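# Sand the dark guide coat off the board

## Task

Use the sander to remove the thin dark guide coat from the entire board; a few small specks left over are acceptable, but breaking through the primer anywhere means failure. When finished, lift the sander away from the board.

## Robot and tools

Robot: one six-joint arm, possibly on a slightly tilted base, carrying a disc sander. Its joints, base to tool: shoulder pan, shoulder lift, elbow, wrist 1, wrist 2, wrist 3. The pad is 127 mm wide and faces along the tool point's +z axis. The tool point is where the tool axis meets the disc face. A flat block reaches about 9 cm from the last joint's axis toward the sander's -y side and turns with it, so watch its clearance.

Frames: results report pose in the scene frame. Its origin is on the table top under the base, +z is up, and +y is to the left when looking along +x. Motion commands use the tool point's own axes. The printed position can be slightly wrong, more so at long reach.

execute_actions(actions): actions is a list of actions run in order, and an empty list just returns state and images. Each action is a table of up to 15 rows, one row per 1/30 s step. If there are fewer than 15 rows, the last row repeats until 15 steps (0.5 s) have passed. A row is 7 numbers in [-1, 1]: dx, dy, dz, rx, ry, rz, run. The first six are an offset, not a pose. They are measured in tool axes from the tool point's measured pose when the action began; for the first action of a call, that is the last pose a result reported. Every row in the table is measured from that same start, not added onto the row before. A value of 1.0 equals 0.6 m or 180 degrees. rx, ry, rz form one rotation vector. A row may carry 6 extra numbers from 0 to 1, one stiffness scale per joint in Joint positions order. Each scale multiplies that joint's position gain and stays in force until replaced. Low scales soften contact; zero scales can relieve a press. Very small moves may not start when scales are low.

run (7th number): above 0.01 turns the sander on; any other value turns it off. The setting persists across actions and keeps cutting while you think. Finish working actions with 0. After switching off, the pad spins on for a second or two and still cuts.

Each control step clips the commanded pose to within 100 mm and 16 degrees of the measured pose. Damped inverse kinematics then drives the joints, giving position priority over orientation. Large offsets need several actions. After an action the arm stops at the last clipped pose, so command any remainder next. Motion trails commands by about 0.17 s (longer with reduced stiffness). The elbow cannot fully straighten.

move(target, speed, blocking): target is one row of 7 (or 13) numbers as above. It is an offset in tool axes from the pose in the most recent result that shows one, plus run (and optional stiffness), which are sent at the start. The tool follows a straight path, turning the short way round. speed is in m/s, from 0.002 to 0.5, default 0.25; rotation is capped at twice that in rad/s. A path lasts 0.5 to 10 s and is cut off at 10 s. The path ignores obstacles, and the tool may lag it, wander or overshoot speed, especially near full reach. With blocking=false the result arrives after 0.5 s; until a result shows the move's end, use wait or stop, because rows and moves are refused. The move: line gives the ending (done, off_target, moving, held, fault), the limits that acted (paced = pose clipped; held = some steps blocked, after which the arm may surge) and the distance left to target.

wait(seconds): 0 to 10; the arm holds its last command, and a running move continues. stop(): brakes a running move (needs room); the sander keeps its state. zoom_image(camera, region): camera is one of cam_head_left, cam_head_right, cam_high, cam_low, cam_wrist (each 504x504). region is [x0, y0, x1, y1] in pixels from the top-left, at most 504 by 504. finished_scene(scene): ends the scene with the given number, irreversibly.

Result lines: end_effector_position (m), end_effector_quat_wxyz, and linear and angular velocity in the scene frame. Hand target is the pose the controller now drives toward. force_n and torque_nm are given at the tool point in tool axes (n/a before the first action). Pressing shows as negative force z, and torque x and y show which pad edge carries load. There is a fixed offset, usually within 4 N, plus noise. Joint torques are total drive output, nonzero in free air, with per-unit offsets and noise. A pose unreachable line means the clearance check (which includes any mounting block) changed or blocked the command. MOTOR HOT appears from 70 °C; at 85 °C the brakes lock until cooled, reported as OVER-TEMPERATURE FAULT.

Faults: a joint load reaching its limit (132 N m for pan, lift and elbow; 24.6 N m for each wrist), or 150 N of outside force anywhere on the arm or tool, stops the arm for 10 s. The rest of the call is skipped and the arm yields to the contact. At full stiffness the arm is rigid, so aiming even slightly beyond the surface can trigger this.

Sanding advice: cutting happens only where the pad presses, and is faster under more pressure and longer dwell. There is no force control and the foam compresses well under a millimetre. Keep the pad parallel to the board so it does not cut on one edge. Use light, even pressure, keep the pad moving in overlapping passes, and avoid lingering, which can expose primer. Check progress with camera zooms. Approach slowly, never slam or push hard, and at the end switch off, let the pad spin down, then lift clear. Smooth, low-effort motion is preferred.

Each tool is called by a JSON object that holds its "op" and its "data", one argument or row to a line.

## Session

{"op": "execute_actions", "data": {
  "actions": []
}}

Scene clock: 0.00 s.
end_effector_position=(+0.5649, +0.0885, +0.3820) force_n=(+4.8, +1.8, -1.8) torque_nm=(+0.20, -0.49, -0.12) end_effector_quat_wxyz=(-0.213, +0.609, +0.731, -0.223) end_effector_velocity=(-0.001, -0.000, +0.000) end_effector_angular_velocity=(-0.000, +0.002, -0.001)
Joint positions: [-0.339 -1.815  1.649 -1.405 -1.572 -1.912]
Joint velocities: [-0.    -0.     0.     0.002  0.     0.   ]
Joint torques (N m, as the arm reports them, + toward a larger angle): no reading
Hand target: +0.565, +0.088, +0.382; -0.213, +0.609, +0.731, -0.223
Joint stiffness scale: [1. 1. 1. 1. 1. 1.]

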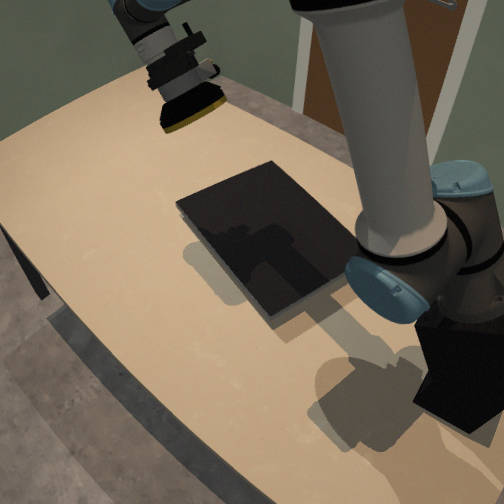

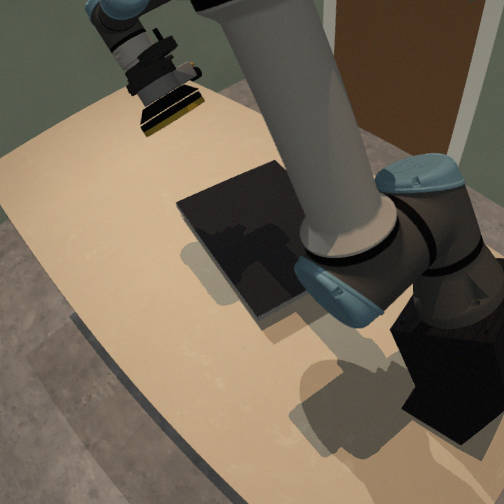

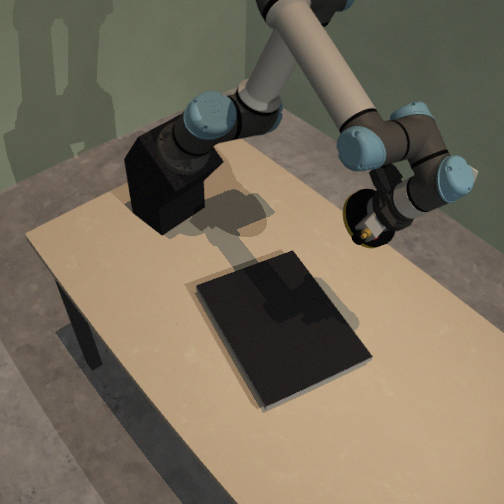

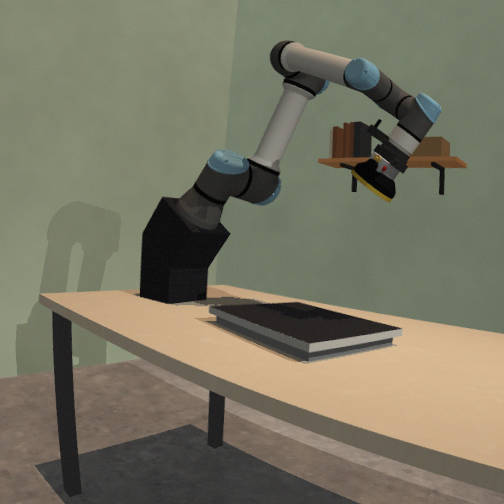

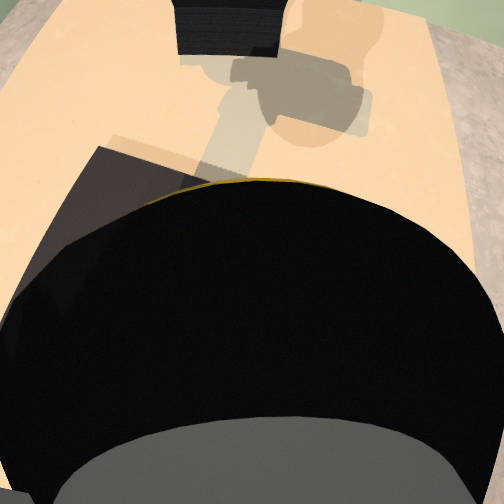

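{"op": "zoom_image", "data": {
  "camera": "cam_high",
  "region": [180, 230, 400, 420]
}}

{"op": "zoom_image", "data": {
  "camera": "cam_head_left",
  "region": [160, 140, 400, 360]
}}

{"op": "zoom_image", "data": {
  "camera": "cam_low",
  "region": [190, 270, 430, 380]
}}

Region (180, 230, 400, 420) of cam_high's 504x504 image, scaled by 2.291, with more detail than that image has; it fills the top 435 rows of this view, and the rest is white.

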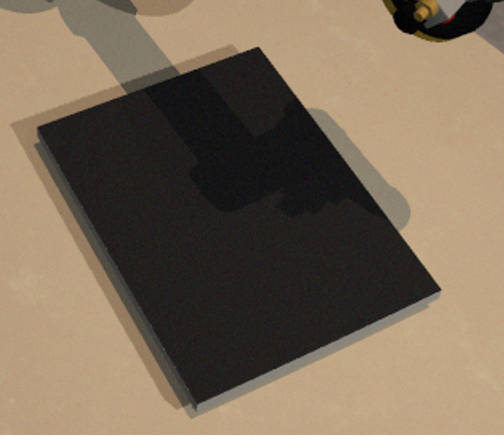

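Region (160, 140, 400, 360) of cam_head_left's 504x504 image, scaled by 2.100, with more detail than that image has; it fills the top 462 rows of this view, and the rest is white.

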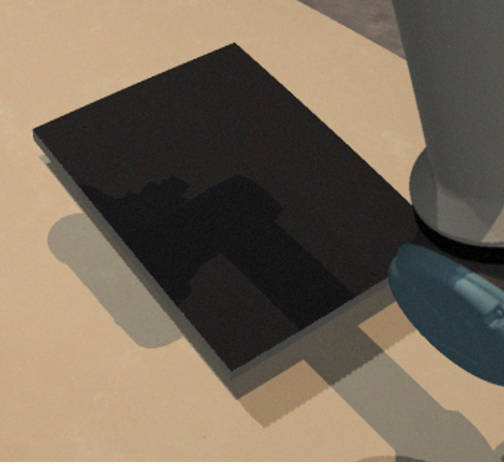

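Region (190, 270, 430, 380) of cam_low's 504x504 image, scaled by 2.100, with more detail than that image has; it fills the top 231 rows of this view, and the rest is white.

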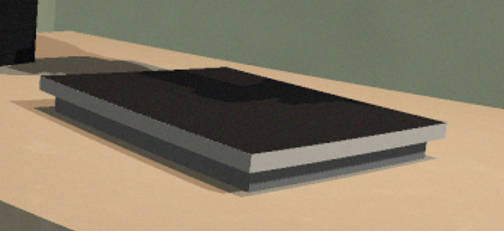

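{"op": "move", "data": {
  "target": [-0.1717, 0.2149, 0.5265, -0.1992, 0.0256, 0.1205, 0],
  "speed": 0.3
}}

{"op": "execute_actions", "data": {
  "actions": []
}}

Scene clock: 35.43 s.
end_effector_position=(+0.5020, -0.0144, +0.0473) force_n=(+3.7, +3.1, -2.1) torque_nm=(+0.41, -0.39, +0.06) end_effector_quat_wxyz=(+0.002, +0.778, +0.629, +0.000) end_effector_velocity=(+0.002, -0.001, +0.001) end_effector_angular_velocity=(-0.003, -0.010, +0.000)
Joint positions: [-0.562 -1.289  2.351 -3.202 -1.29  -1.66 ]
Joint velocities: [-0.     0.002  0.    -0.013 -0.     0.003]
Joint torques (N m, as the arm reports them, + toward a larger angle): [  2.06 -33.5   -2.29  -3.39  -0.6    0.47]
Hand target: +0.501, -0.013, +0.046; +0.001, +0.778, +0.629, -0.000
Off the commanded pose: 0.002 m, 0 deg.
Joint stiffness scale: [1. 1. 1. 1. 1. 1.]
move: done

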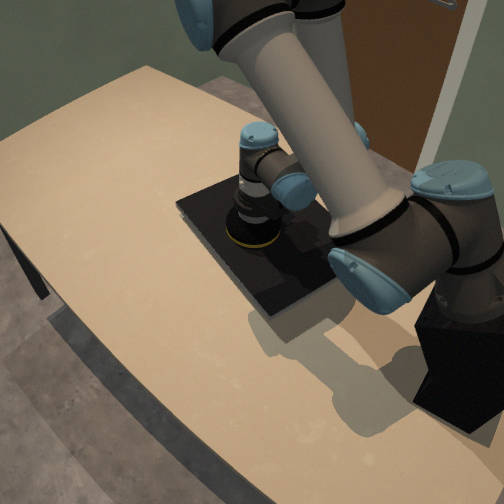

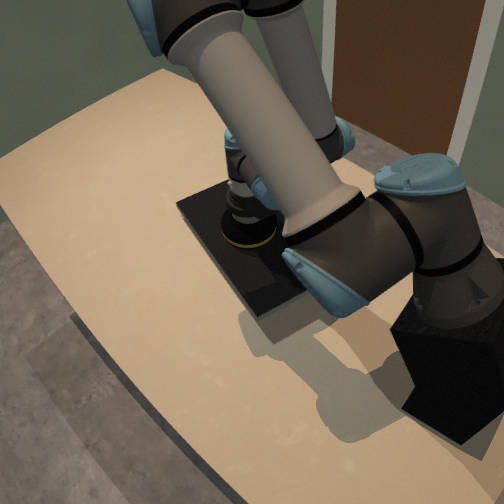

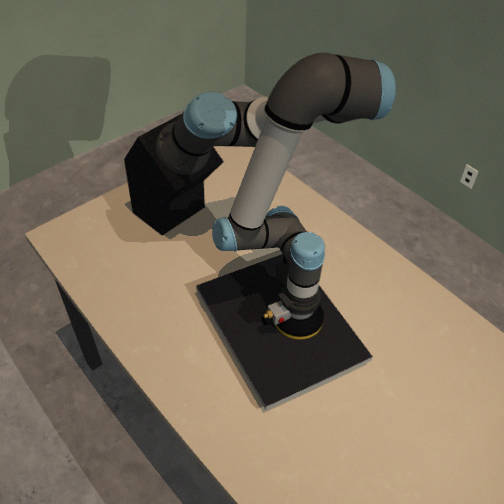

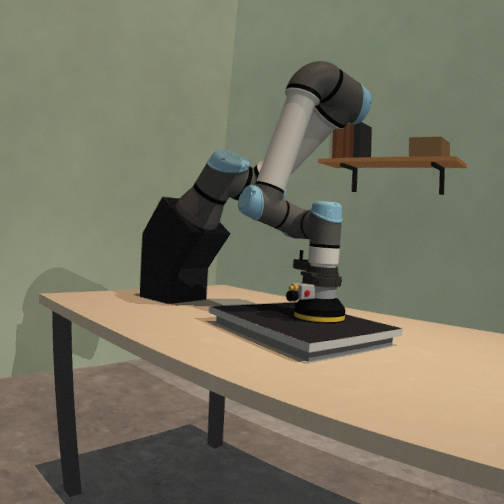

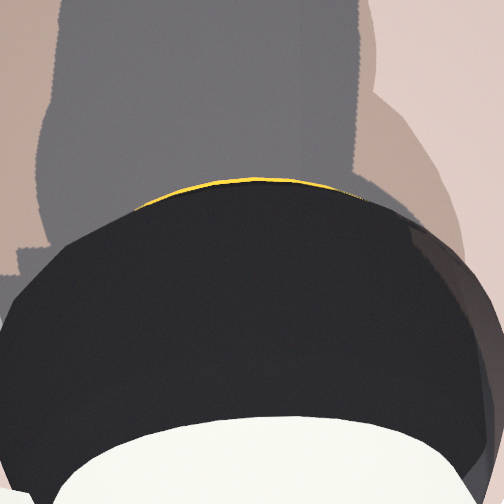

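Scene clock: 35.43 s.
end_effector_position=(+0.5020, -0.0144, +0.0473) force_n=(+3.7, +3.1, -2.1) torque_nm=(+0.41, -0.39, +0.06) end_effector_quat_wxyz=(+0.002, +0.778, +0.629, +0.000) end_effector_velocity=(+0.002, -0.001, +0.001) end_effector_angular_velocity=(-0.003, -0.010, +0.000)
Joint positions: [-0.562 -1.289  2.351 -3.202 -1.29  -1.66 ]
Joint velocities: [-0.     0.002  0.    -0.013 -0.     0.003]
Joint torques (N m, as the arm reports them, + toward a larger angle): [  2.06 -33.5   -2.29  -3.39  -0.6    0.47]
Hand target: +0.501, -0.013, +0.046; +0.001, +0.778, +0.629, -0.000
Off the commanded pose: 0.002 m, 0 deg.
Joint stiffness scale: [1. 1. 1. 1. 1. 1.]

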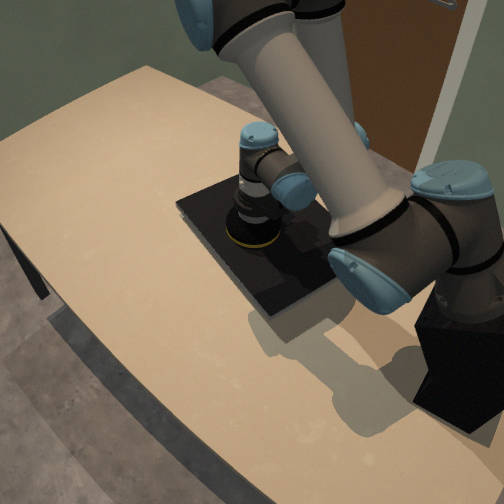

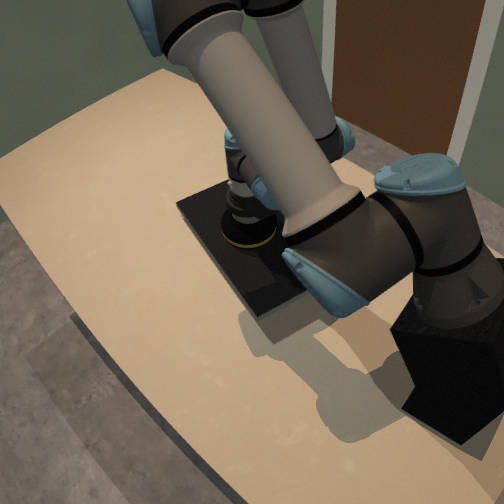

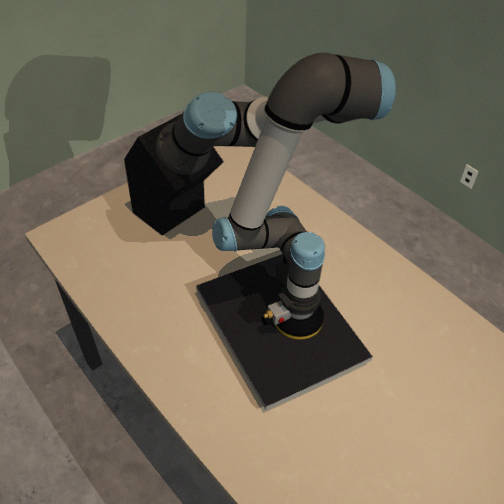

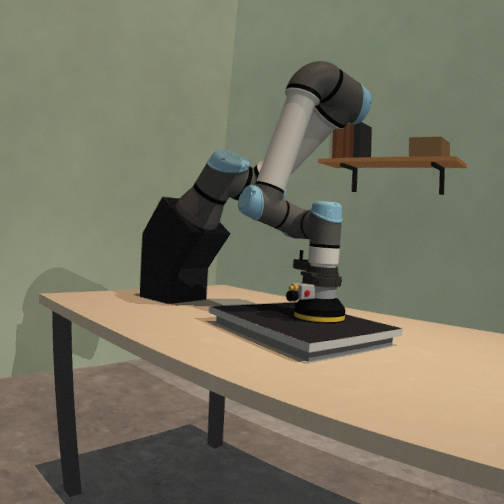

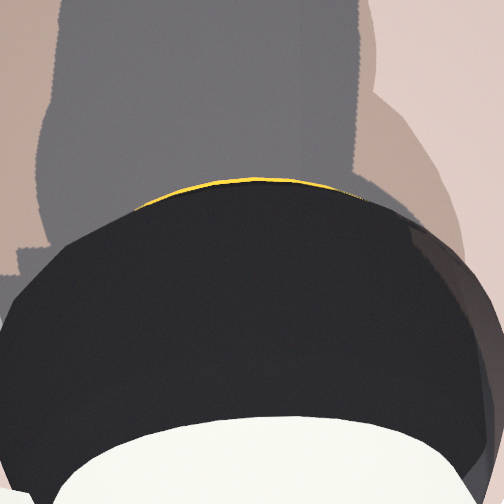

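{"op": "execute_actions", "data": {
  "actions": []
}}

{"op": "zoom_image", "data": {
  "camera": "cam_low",
  "region": [280, 290, 360, 335]
}}

{"op": "zoom_image", "data": {
  "camera": "cam_high",
  "region": [180, 230, 400, 420]
}}

Scene clock: 35.80 s.
end_effector_position=(+0.5022, -0.0144, +0.0474) force_n=(-2.8, -3.6, -1.1) torque_nm=(-0.32, +0.56, -0.25) end_effector_quat_wxyz=(+0.002, +0.778, +0.629, +0.001) end_effector_velocity=(-0.000, -0.000, -0.000) end_effector_angular_velocity=(+0.000, +0.000, +0.001)
Joint positions: [-0.562 -1.289  2.351 -3.203 -1.29  -1.66 ]
Joint velocities: [-0.     0.     0.     0.     0.    -0.001]
Joint torques (N m, as the arm reports them, + toward a larger angle): [  2.5  -33.88  -2.58  -3.41  -0.68   0.39]
Hand target: +0.501, -0.013, +0.046; +0.001, +0.778, +0.629, -0.000
Off the commanded pose: 0.002 m, 0 deg.
Joint stiffness scale: [1. 1. 1. 1. 1. 1.]

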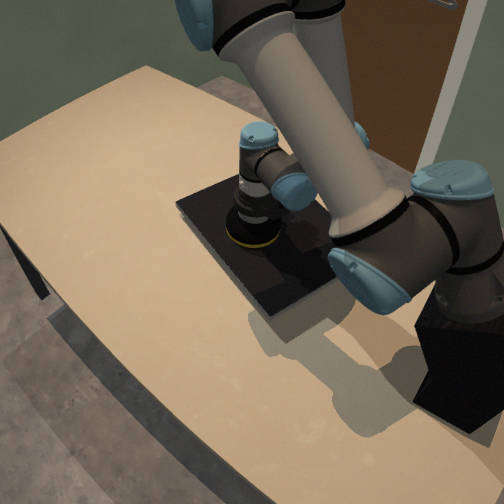

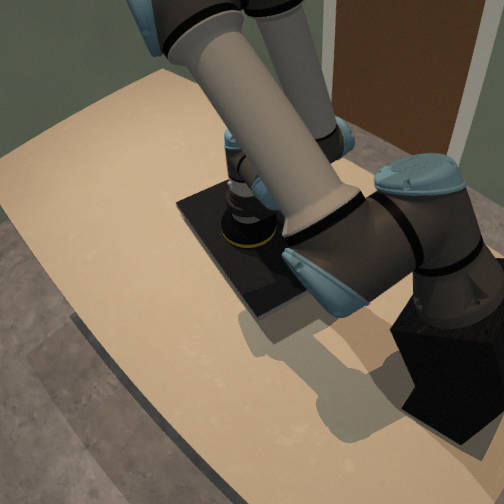

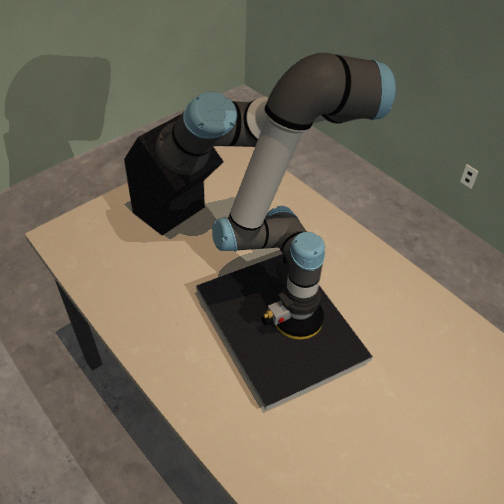

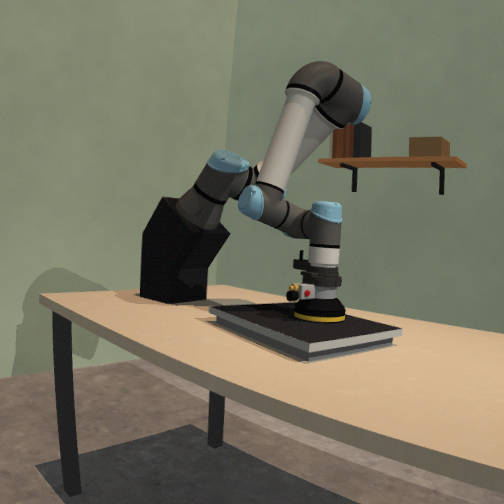

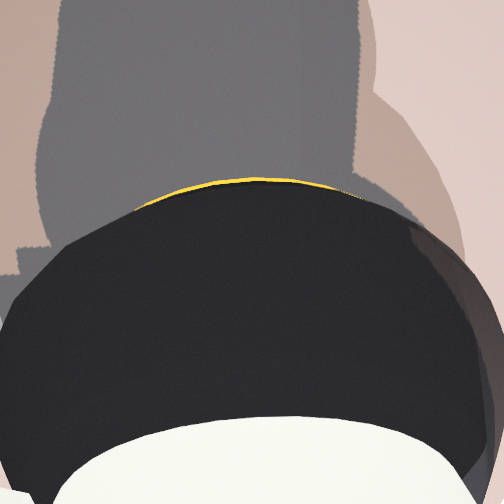

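Region (280, 290, 360, 335) of cam_low's 504x504 image, scaled by 6.300, with more detail than that image has; it fills the top 284 rows of this view, and the rest is white.

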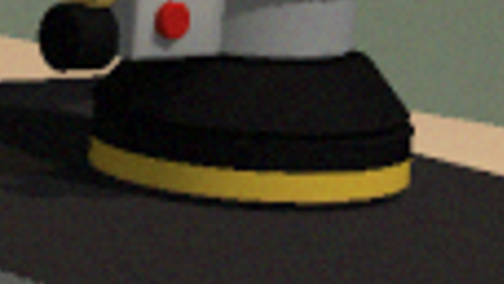

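Region (180, 230, 400, 420) of cam_high's 504x504 image, scaled by 2.291, with more detail than that image has; it fills the top 435 rows of this view, and the rest is white.

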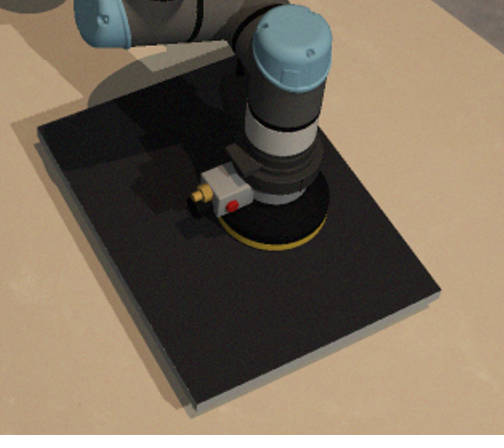

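{"op": "execute_actions", "data": {
  "actions": [
    [[0,0,0.0012,0.0004,0.0003,0,0],[0,0,0.0024,0.0008,0.0006,0,0],[0,0,0.0036,0.0012,0.0009,0,0],[0,0,0.0048,0.0014,0.0012,0,0],[0,0,0.006,0.0014,0.0013,0,0],[0,0,0.0072,0.0016,0.0013,0,0],[0,0,0.0084,0.0021,0.0014,0,0],[0,0,0.0096,0.0026,0.0014,0,0],[0,0,0.0108,0.0031,0.0015,0,0],[0,0,0.012,0.0036,0.0016,0,0]]
  ]
}}

Scene clock: 37.47 s.
end_effector_position=(+0.5017, -0.0150, +0.0428) force_n=(+1.3, -11.3, -26.0) torque_nm=(-0.72, -0.29, -0.13) end_effector_quat_wxyz=(-0.001, +0.778, +0.628, -0.001) end_effector_velocity=(+0.000, -0.001, -0.000) end_effector_angular_velocity=(-0.001, +0.001, +0.000)
Joint positions: [-0.562 -1.276  2.344 -3.201 -1.288 -1.66 ]
Joint velocities: [-0.     0.    -0.001  0.002 -0.001 -0.001]
Joint torques (N m, as the arm reports them, + toward a larger angle): [  2.47 -30.12  -7.31  -1.76   0.19  -0.05]
Hand target: +0.502, -0.014, +0.040; -0.004, +0.778, +0.629, -0.001
Off the commanded pose: 0.003 m, 0 deg.
Joint stiffness scale: [1. 1. 1. 1. 1. 1.]

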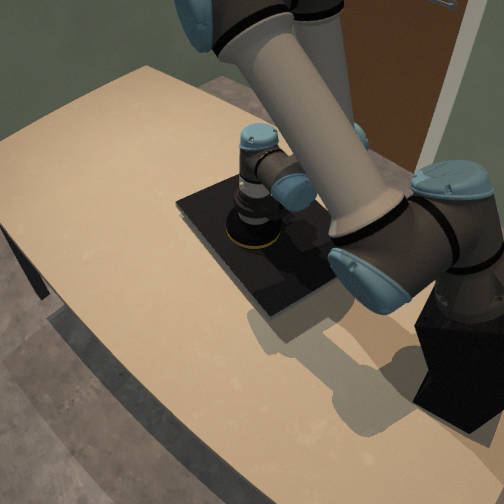

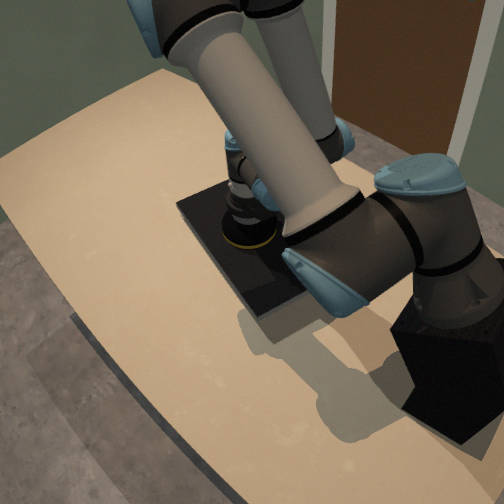

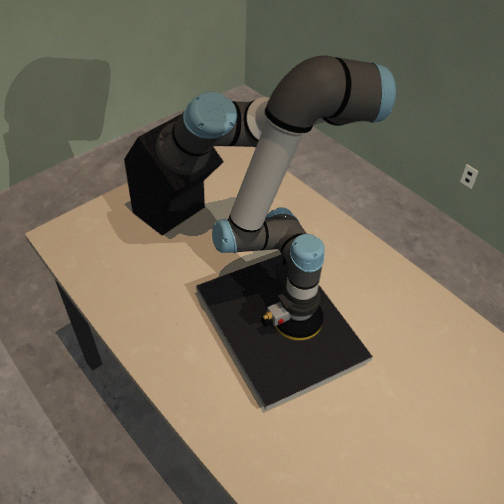

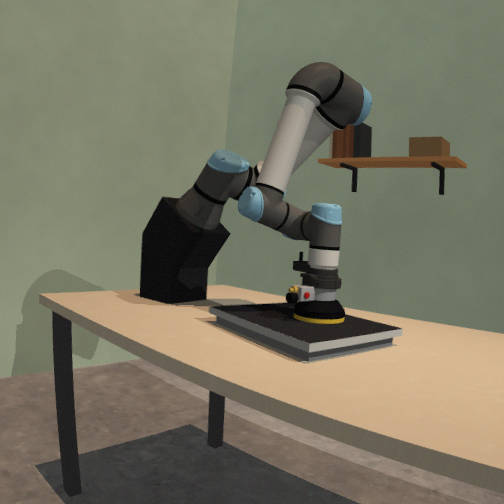

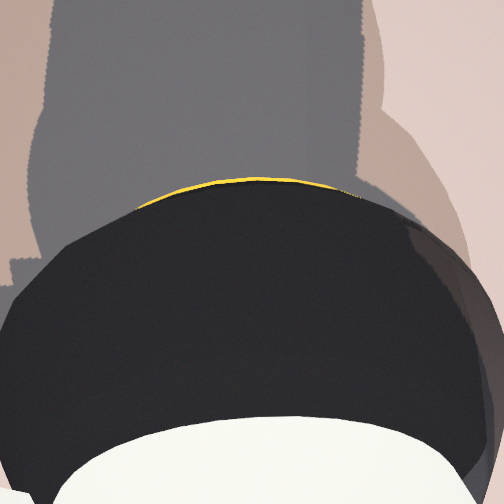

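{"op": "execute_actions", "data": {
  "actions": []
}}

{"op": "wait", "data": {
  "seconds": 0.1
}}

{"op": "wait", "data": {
  "seconds": 0.1
}}

Scene clock: 38.27 s.
end_effector_position=(+0.5017, -0.0150, +0.0428) force_n=(+0.6, -5.6, -27.6) torque_nm=(-0.10, -0.23, -0.16) end_effector_quat_wxyz=(-0.002, +0.778, +0.628, -0.001) end_effector_velocity=(-0.000, -0.000, -0.000) end_effector_angular_velocity=(-0.000, +0.001, -0.000)
Joint positions: [-0.562 -1.276  2.344 -3.201 -1.288 -1.66 ]
Joint velocities: [ 0.    -0.    -0.     0.001 -0.001  0.   ]
Joint torques (N m, as the arm reports them, + toward a larger angle): [  2.48 -29.49  -8.09  -1.83   0.2   -0.1 ]
Hand target: +0.502, -0.014, +0.040; -0.004, +0.778, +0.629, -0.001
Off the commanded pose: 0.003 m, 0 deg.
Joint stiffness scale: [1. 1. 1. 1. 1. 1.]

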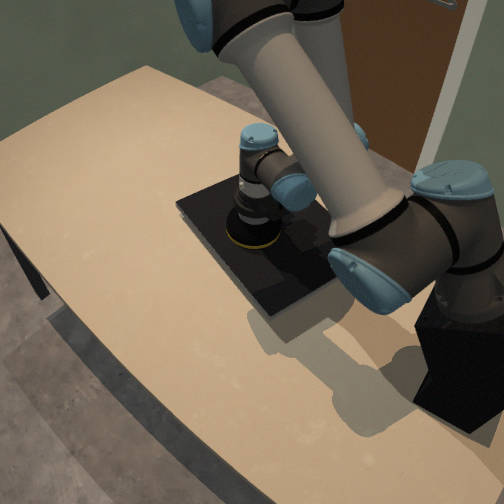

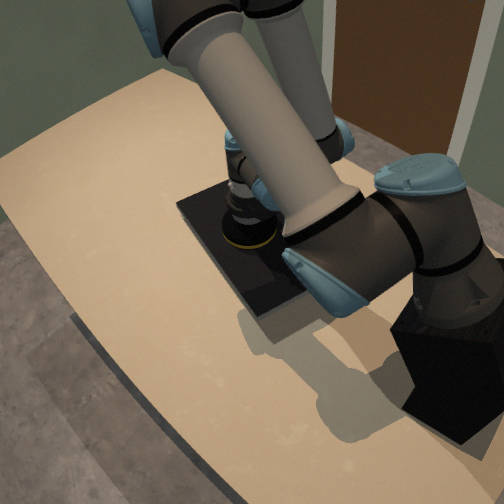

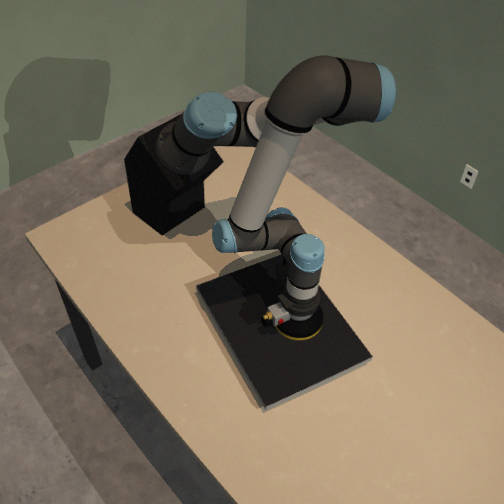

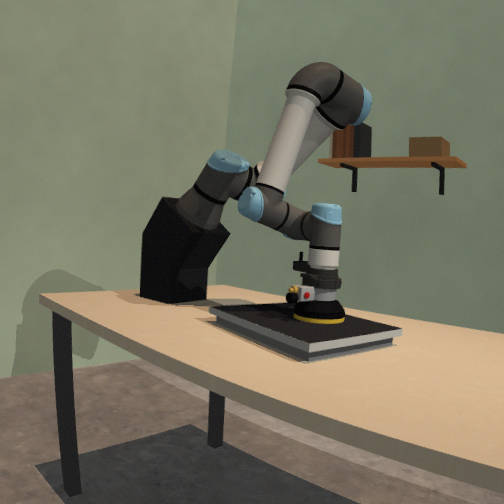

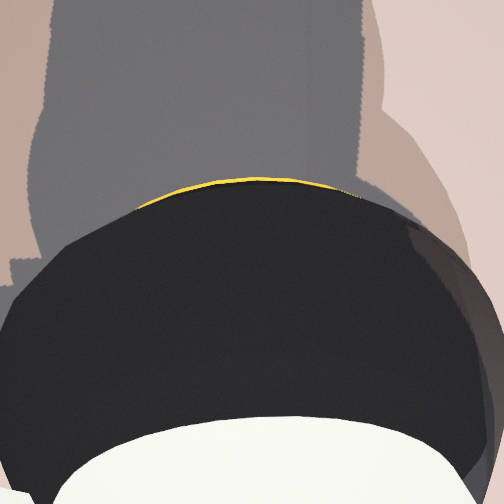

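Scene clock: 38.37 s.
end_effector_position=(+0.5017, -0.0150, +0.0428) force_n=(+3.7, -8.1, -24.8) torque_nm=(-0.33, -0.87, -0.08) end_effector_quat_wxyz=(-0.002, +0.778, +0.628, -0.001) end_effector_velocity=(+0.001, +0.000, +0.000) end_effector_angular_velocity=(-0.000, -0.002, -0.001)
Joint positions: [-0.562 -1.276  2.344 -3.201 -1.288 -1.66 ]
Joint velocities: [-0.    -0.001 -0.    -0.002  0.001  0.002]
Joint torques (N m, as the arm reports them, + toward a larger angle): [  2.65 -29.58  -8.65  -1.91   0.18  -0.06]
Hand target: +0.502, -0.014, +0.040; -0.004, +0.778, +0.629, -0.001
Off the commanded pose: 0.003 m, 0 deg.
Joint stiffness scale: [1. 1. 1. 1. 1. 1.]
wait: 0.10 s; no rest

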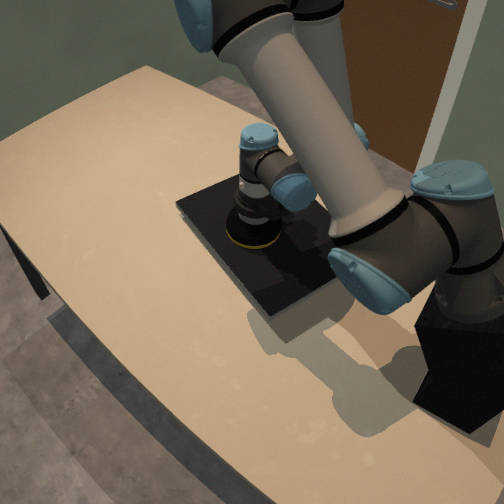

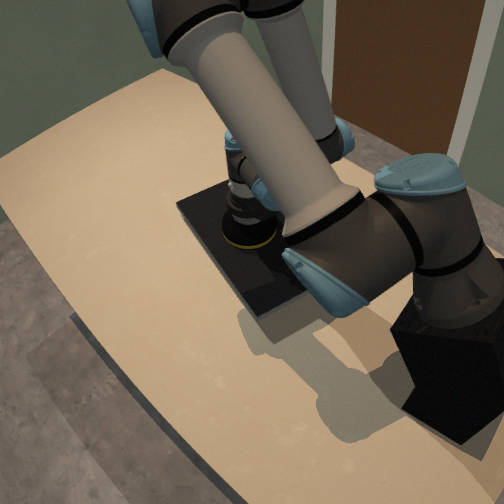

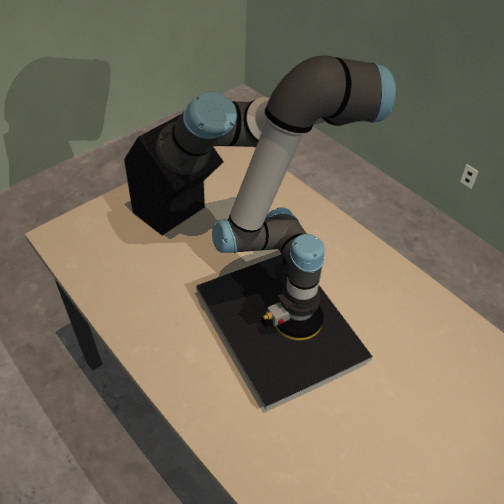

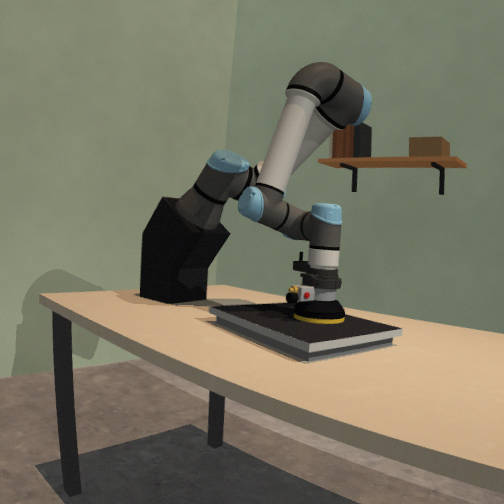

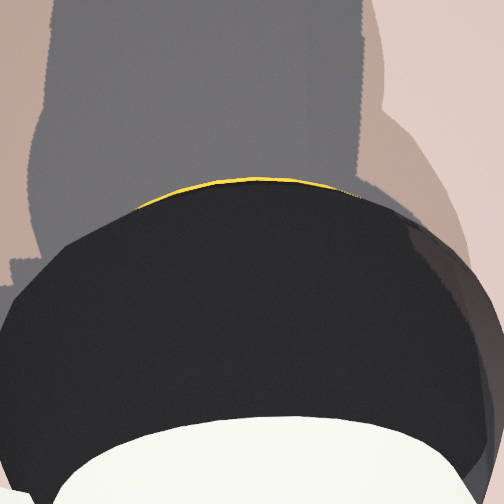

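Scene clock: 38.47 s.
end_effector_position=(+0.5017, -0.0150, +0.0428) force_n=(+2.8, -6.4, -27.2) torque_nm=(-0.07, -0.39, -0.08) end_effector_quat_wxyz=(-0.002, +0.778, +0.628, -0.001) end_effector_velocity=(+0.000, +0.000, +0.000) end_effector_angular_velocity=(+0.000, -0.000, +0.001)
Joint positions: [-0.562 -1.276  2.344 -3.201 -1.288 -1.66 ]
Joint velocities: [ 0.    -0.     0.     0.     0.    -0.001]
Joint torques (N m, as the arm reports them, + toward a larger angle): [  2.4  -29.44  -8.33  -1.73   0.15  -0.08]
Hand target: +0.502, -0.014, +0.040; -0.004, +0.778, +0.629, -0.001
Off the commanded pose: 0.003 m, 0 deg.
Joint stiffness scale: [1. 1. 1. 1. 1. 1.]
wait: 0.10 s; no rest

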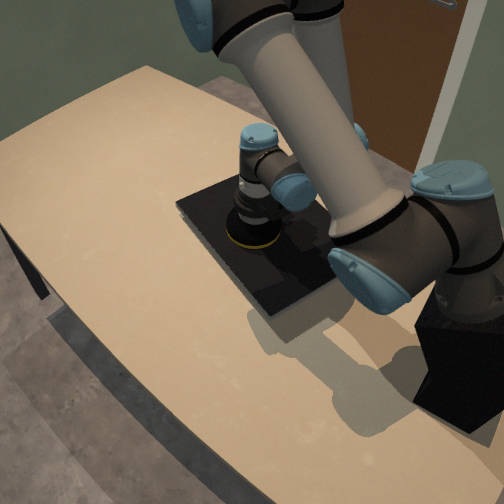

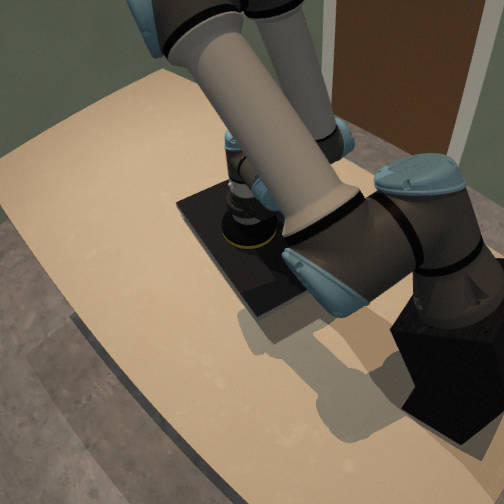

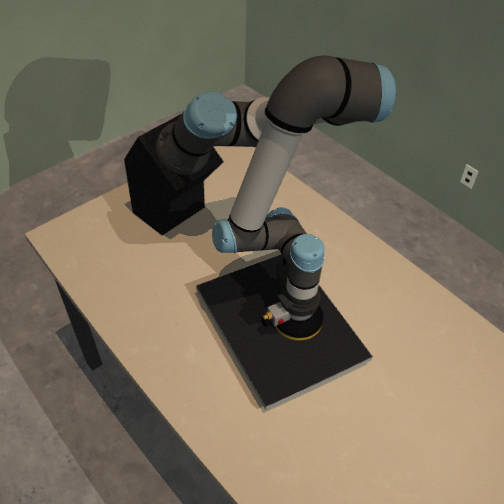

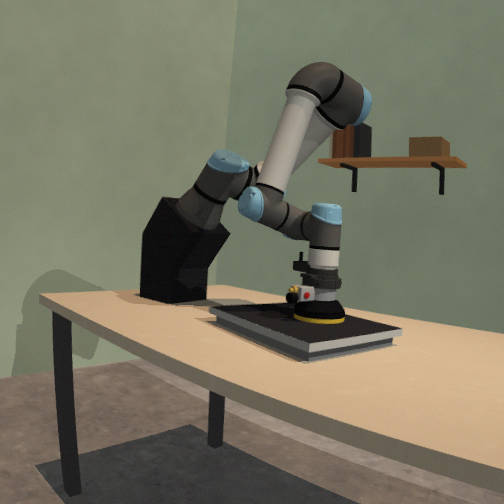

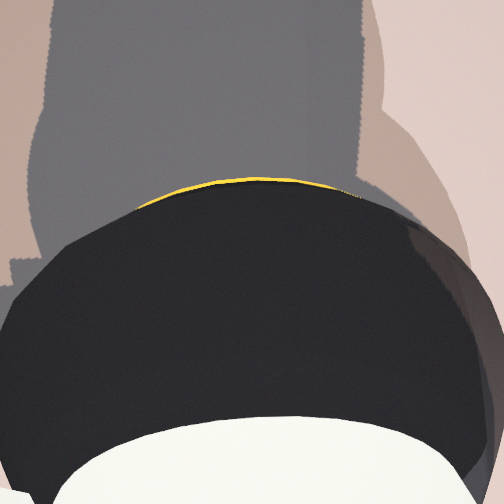

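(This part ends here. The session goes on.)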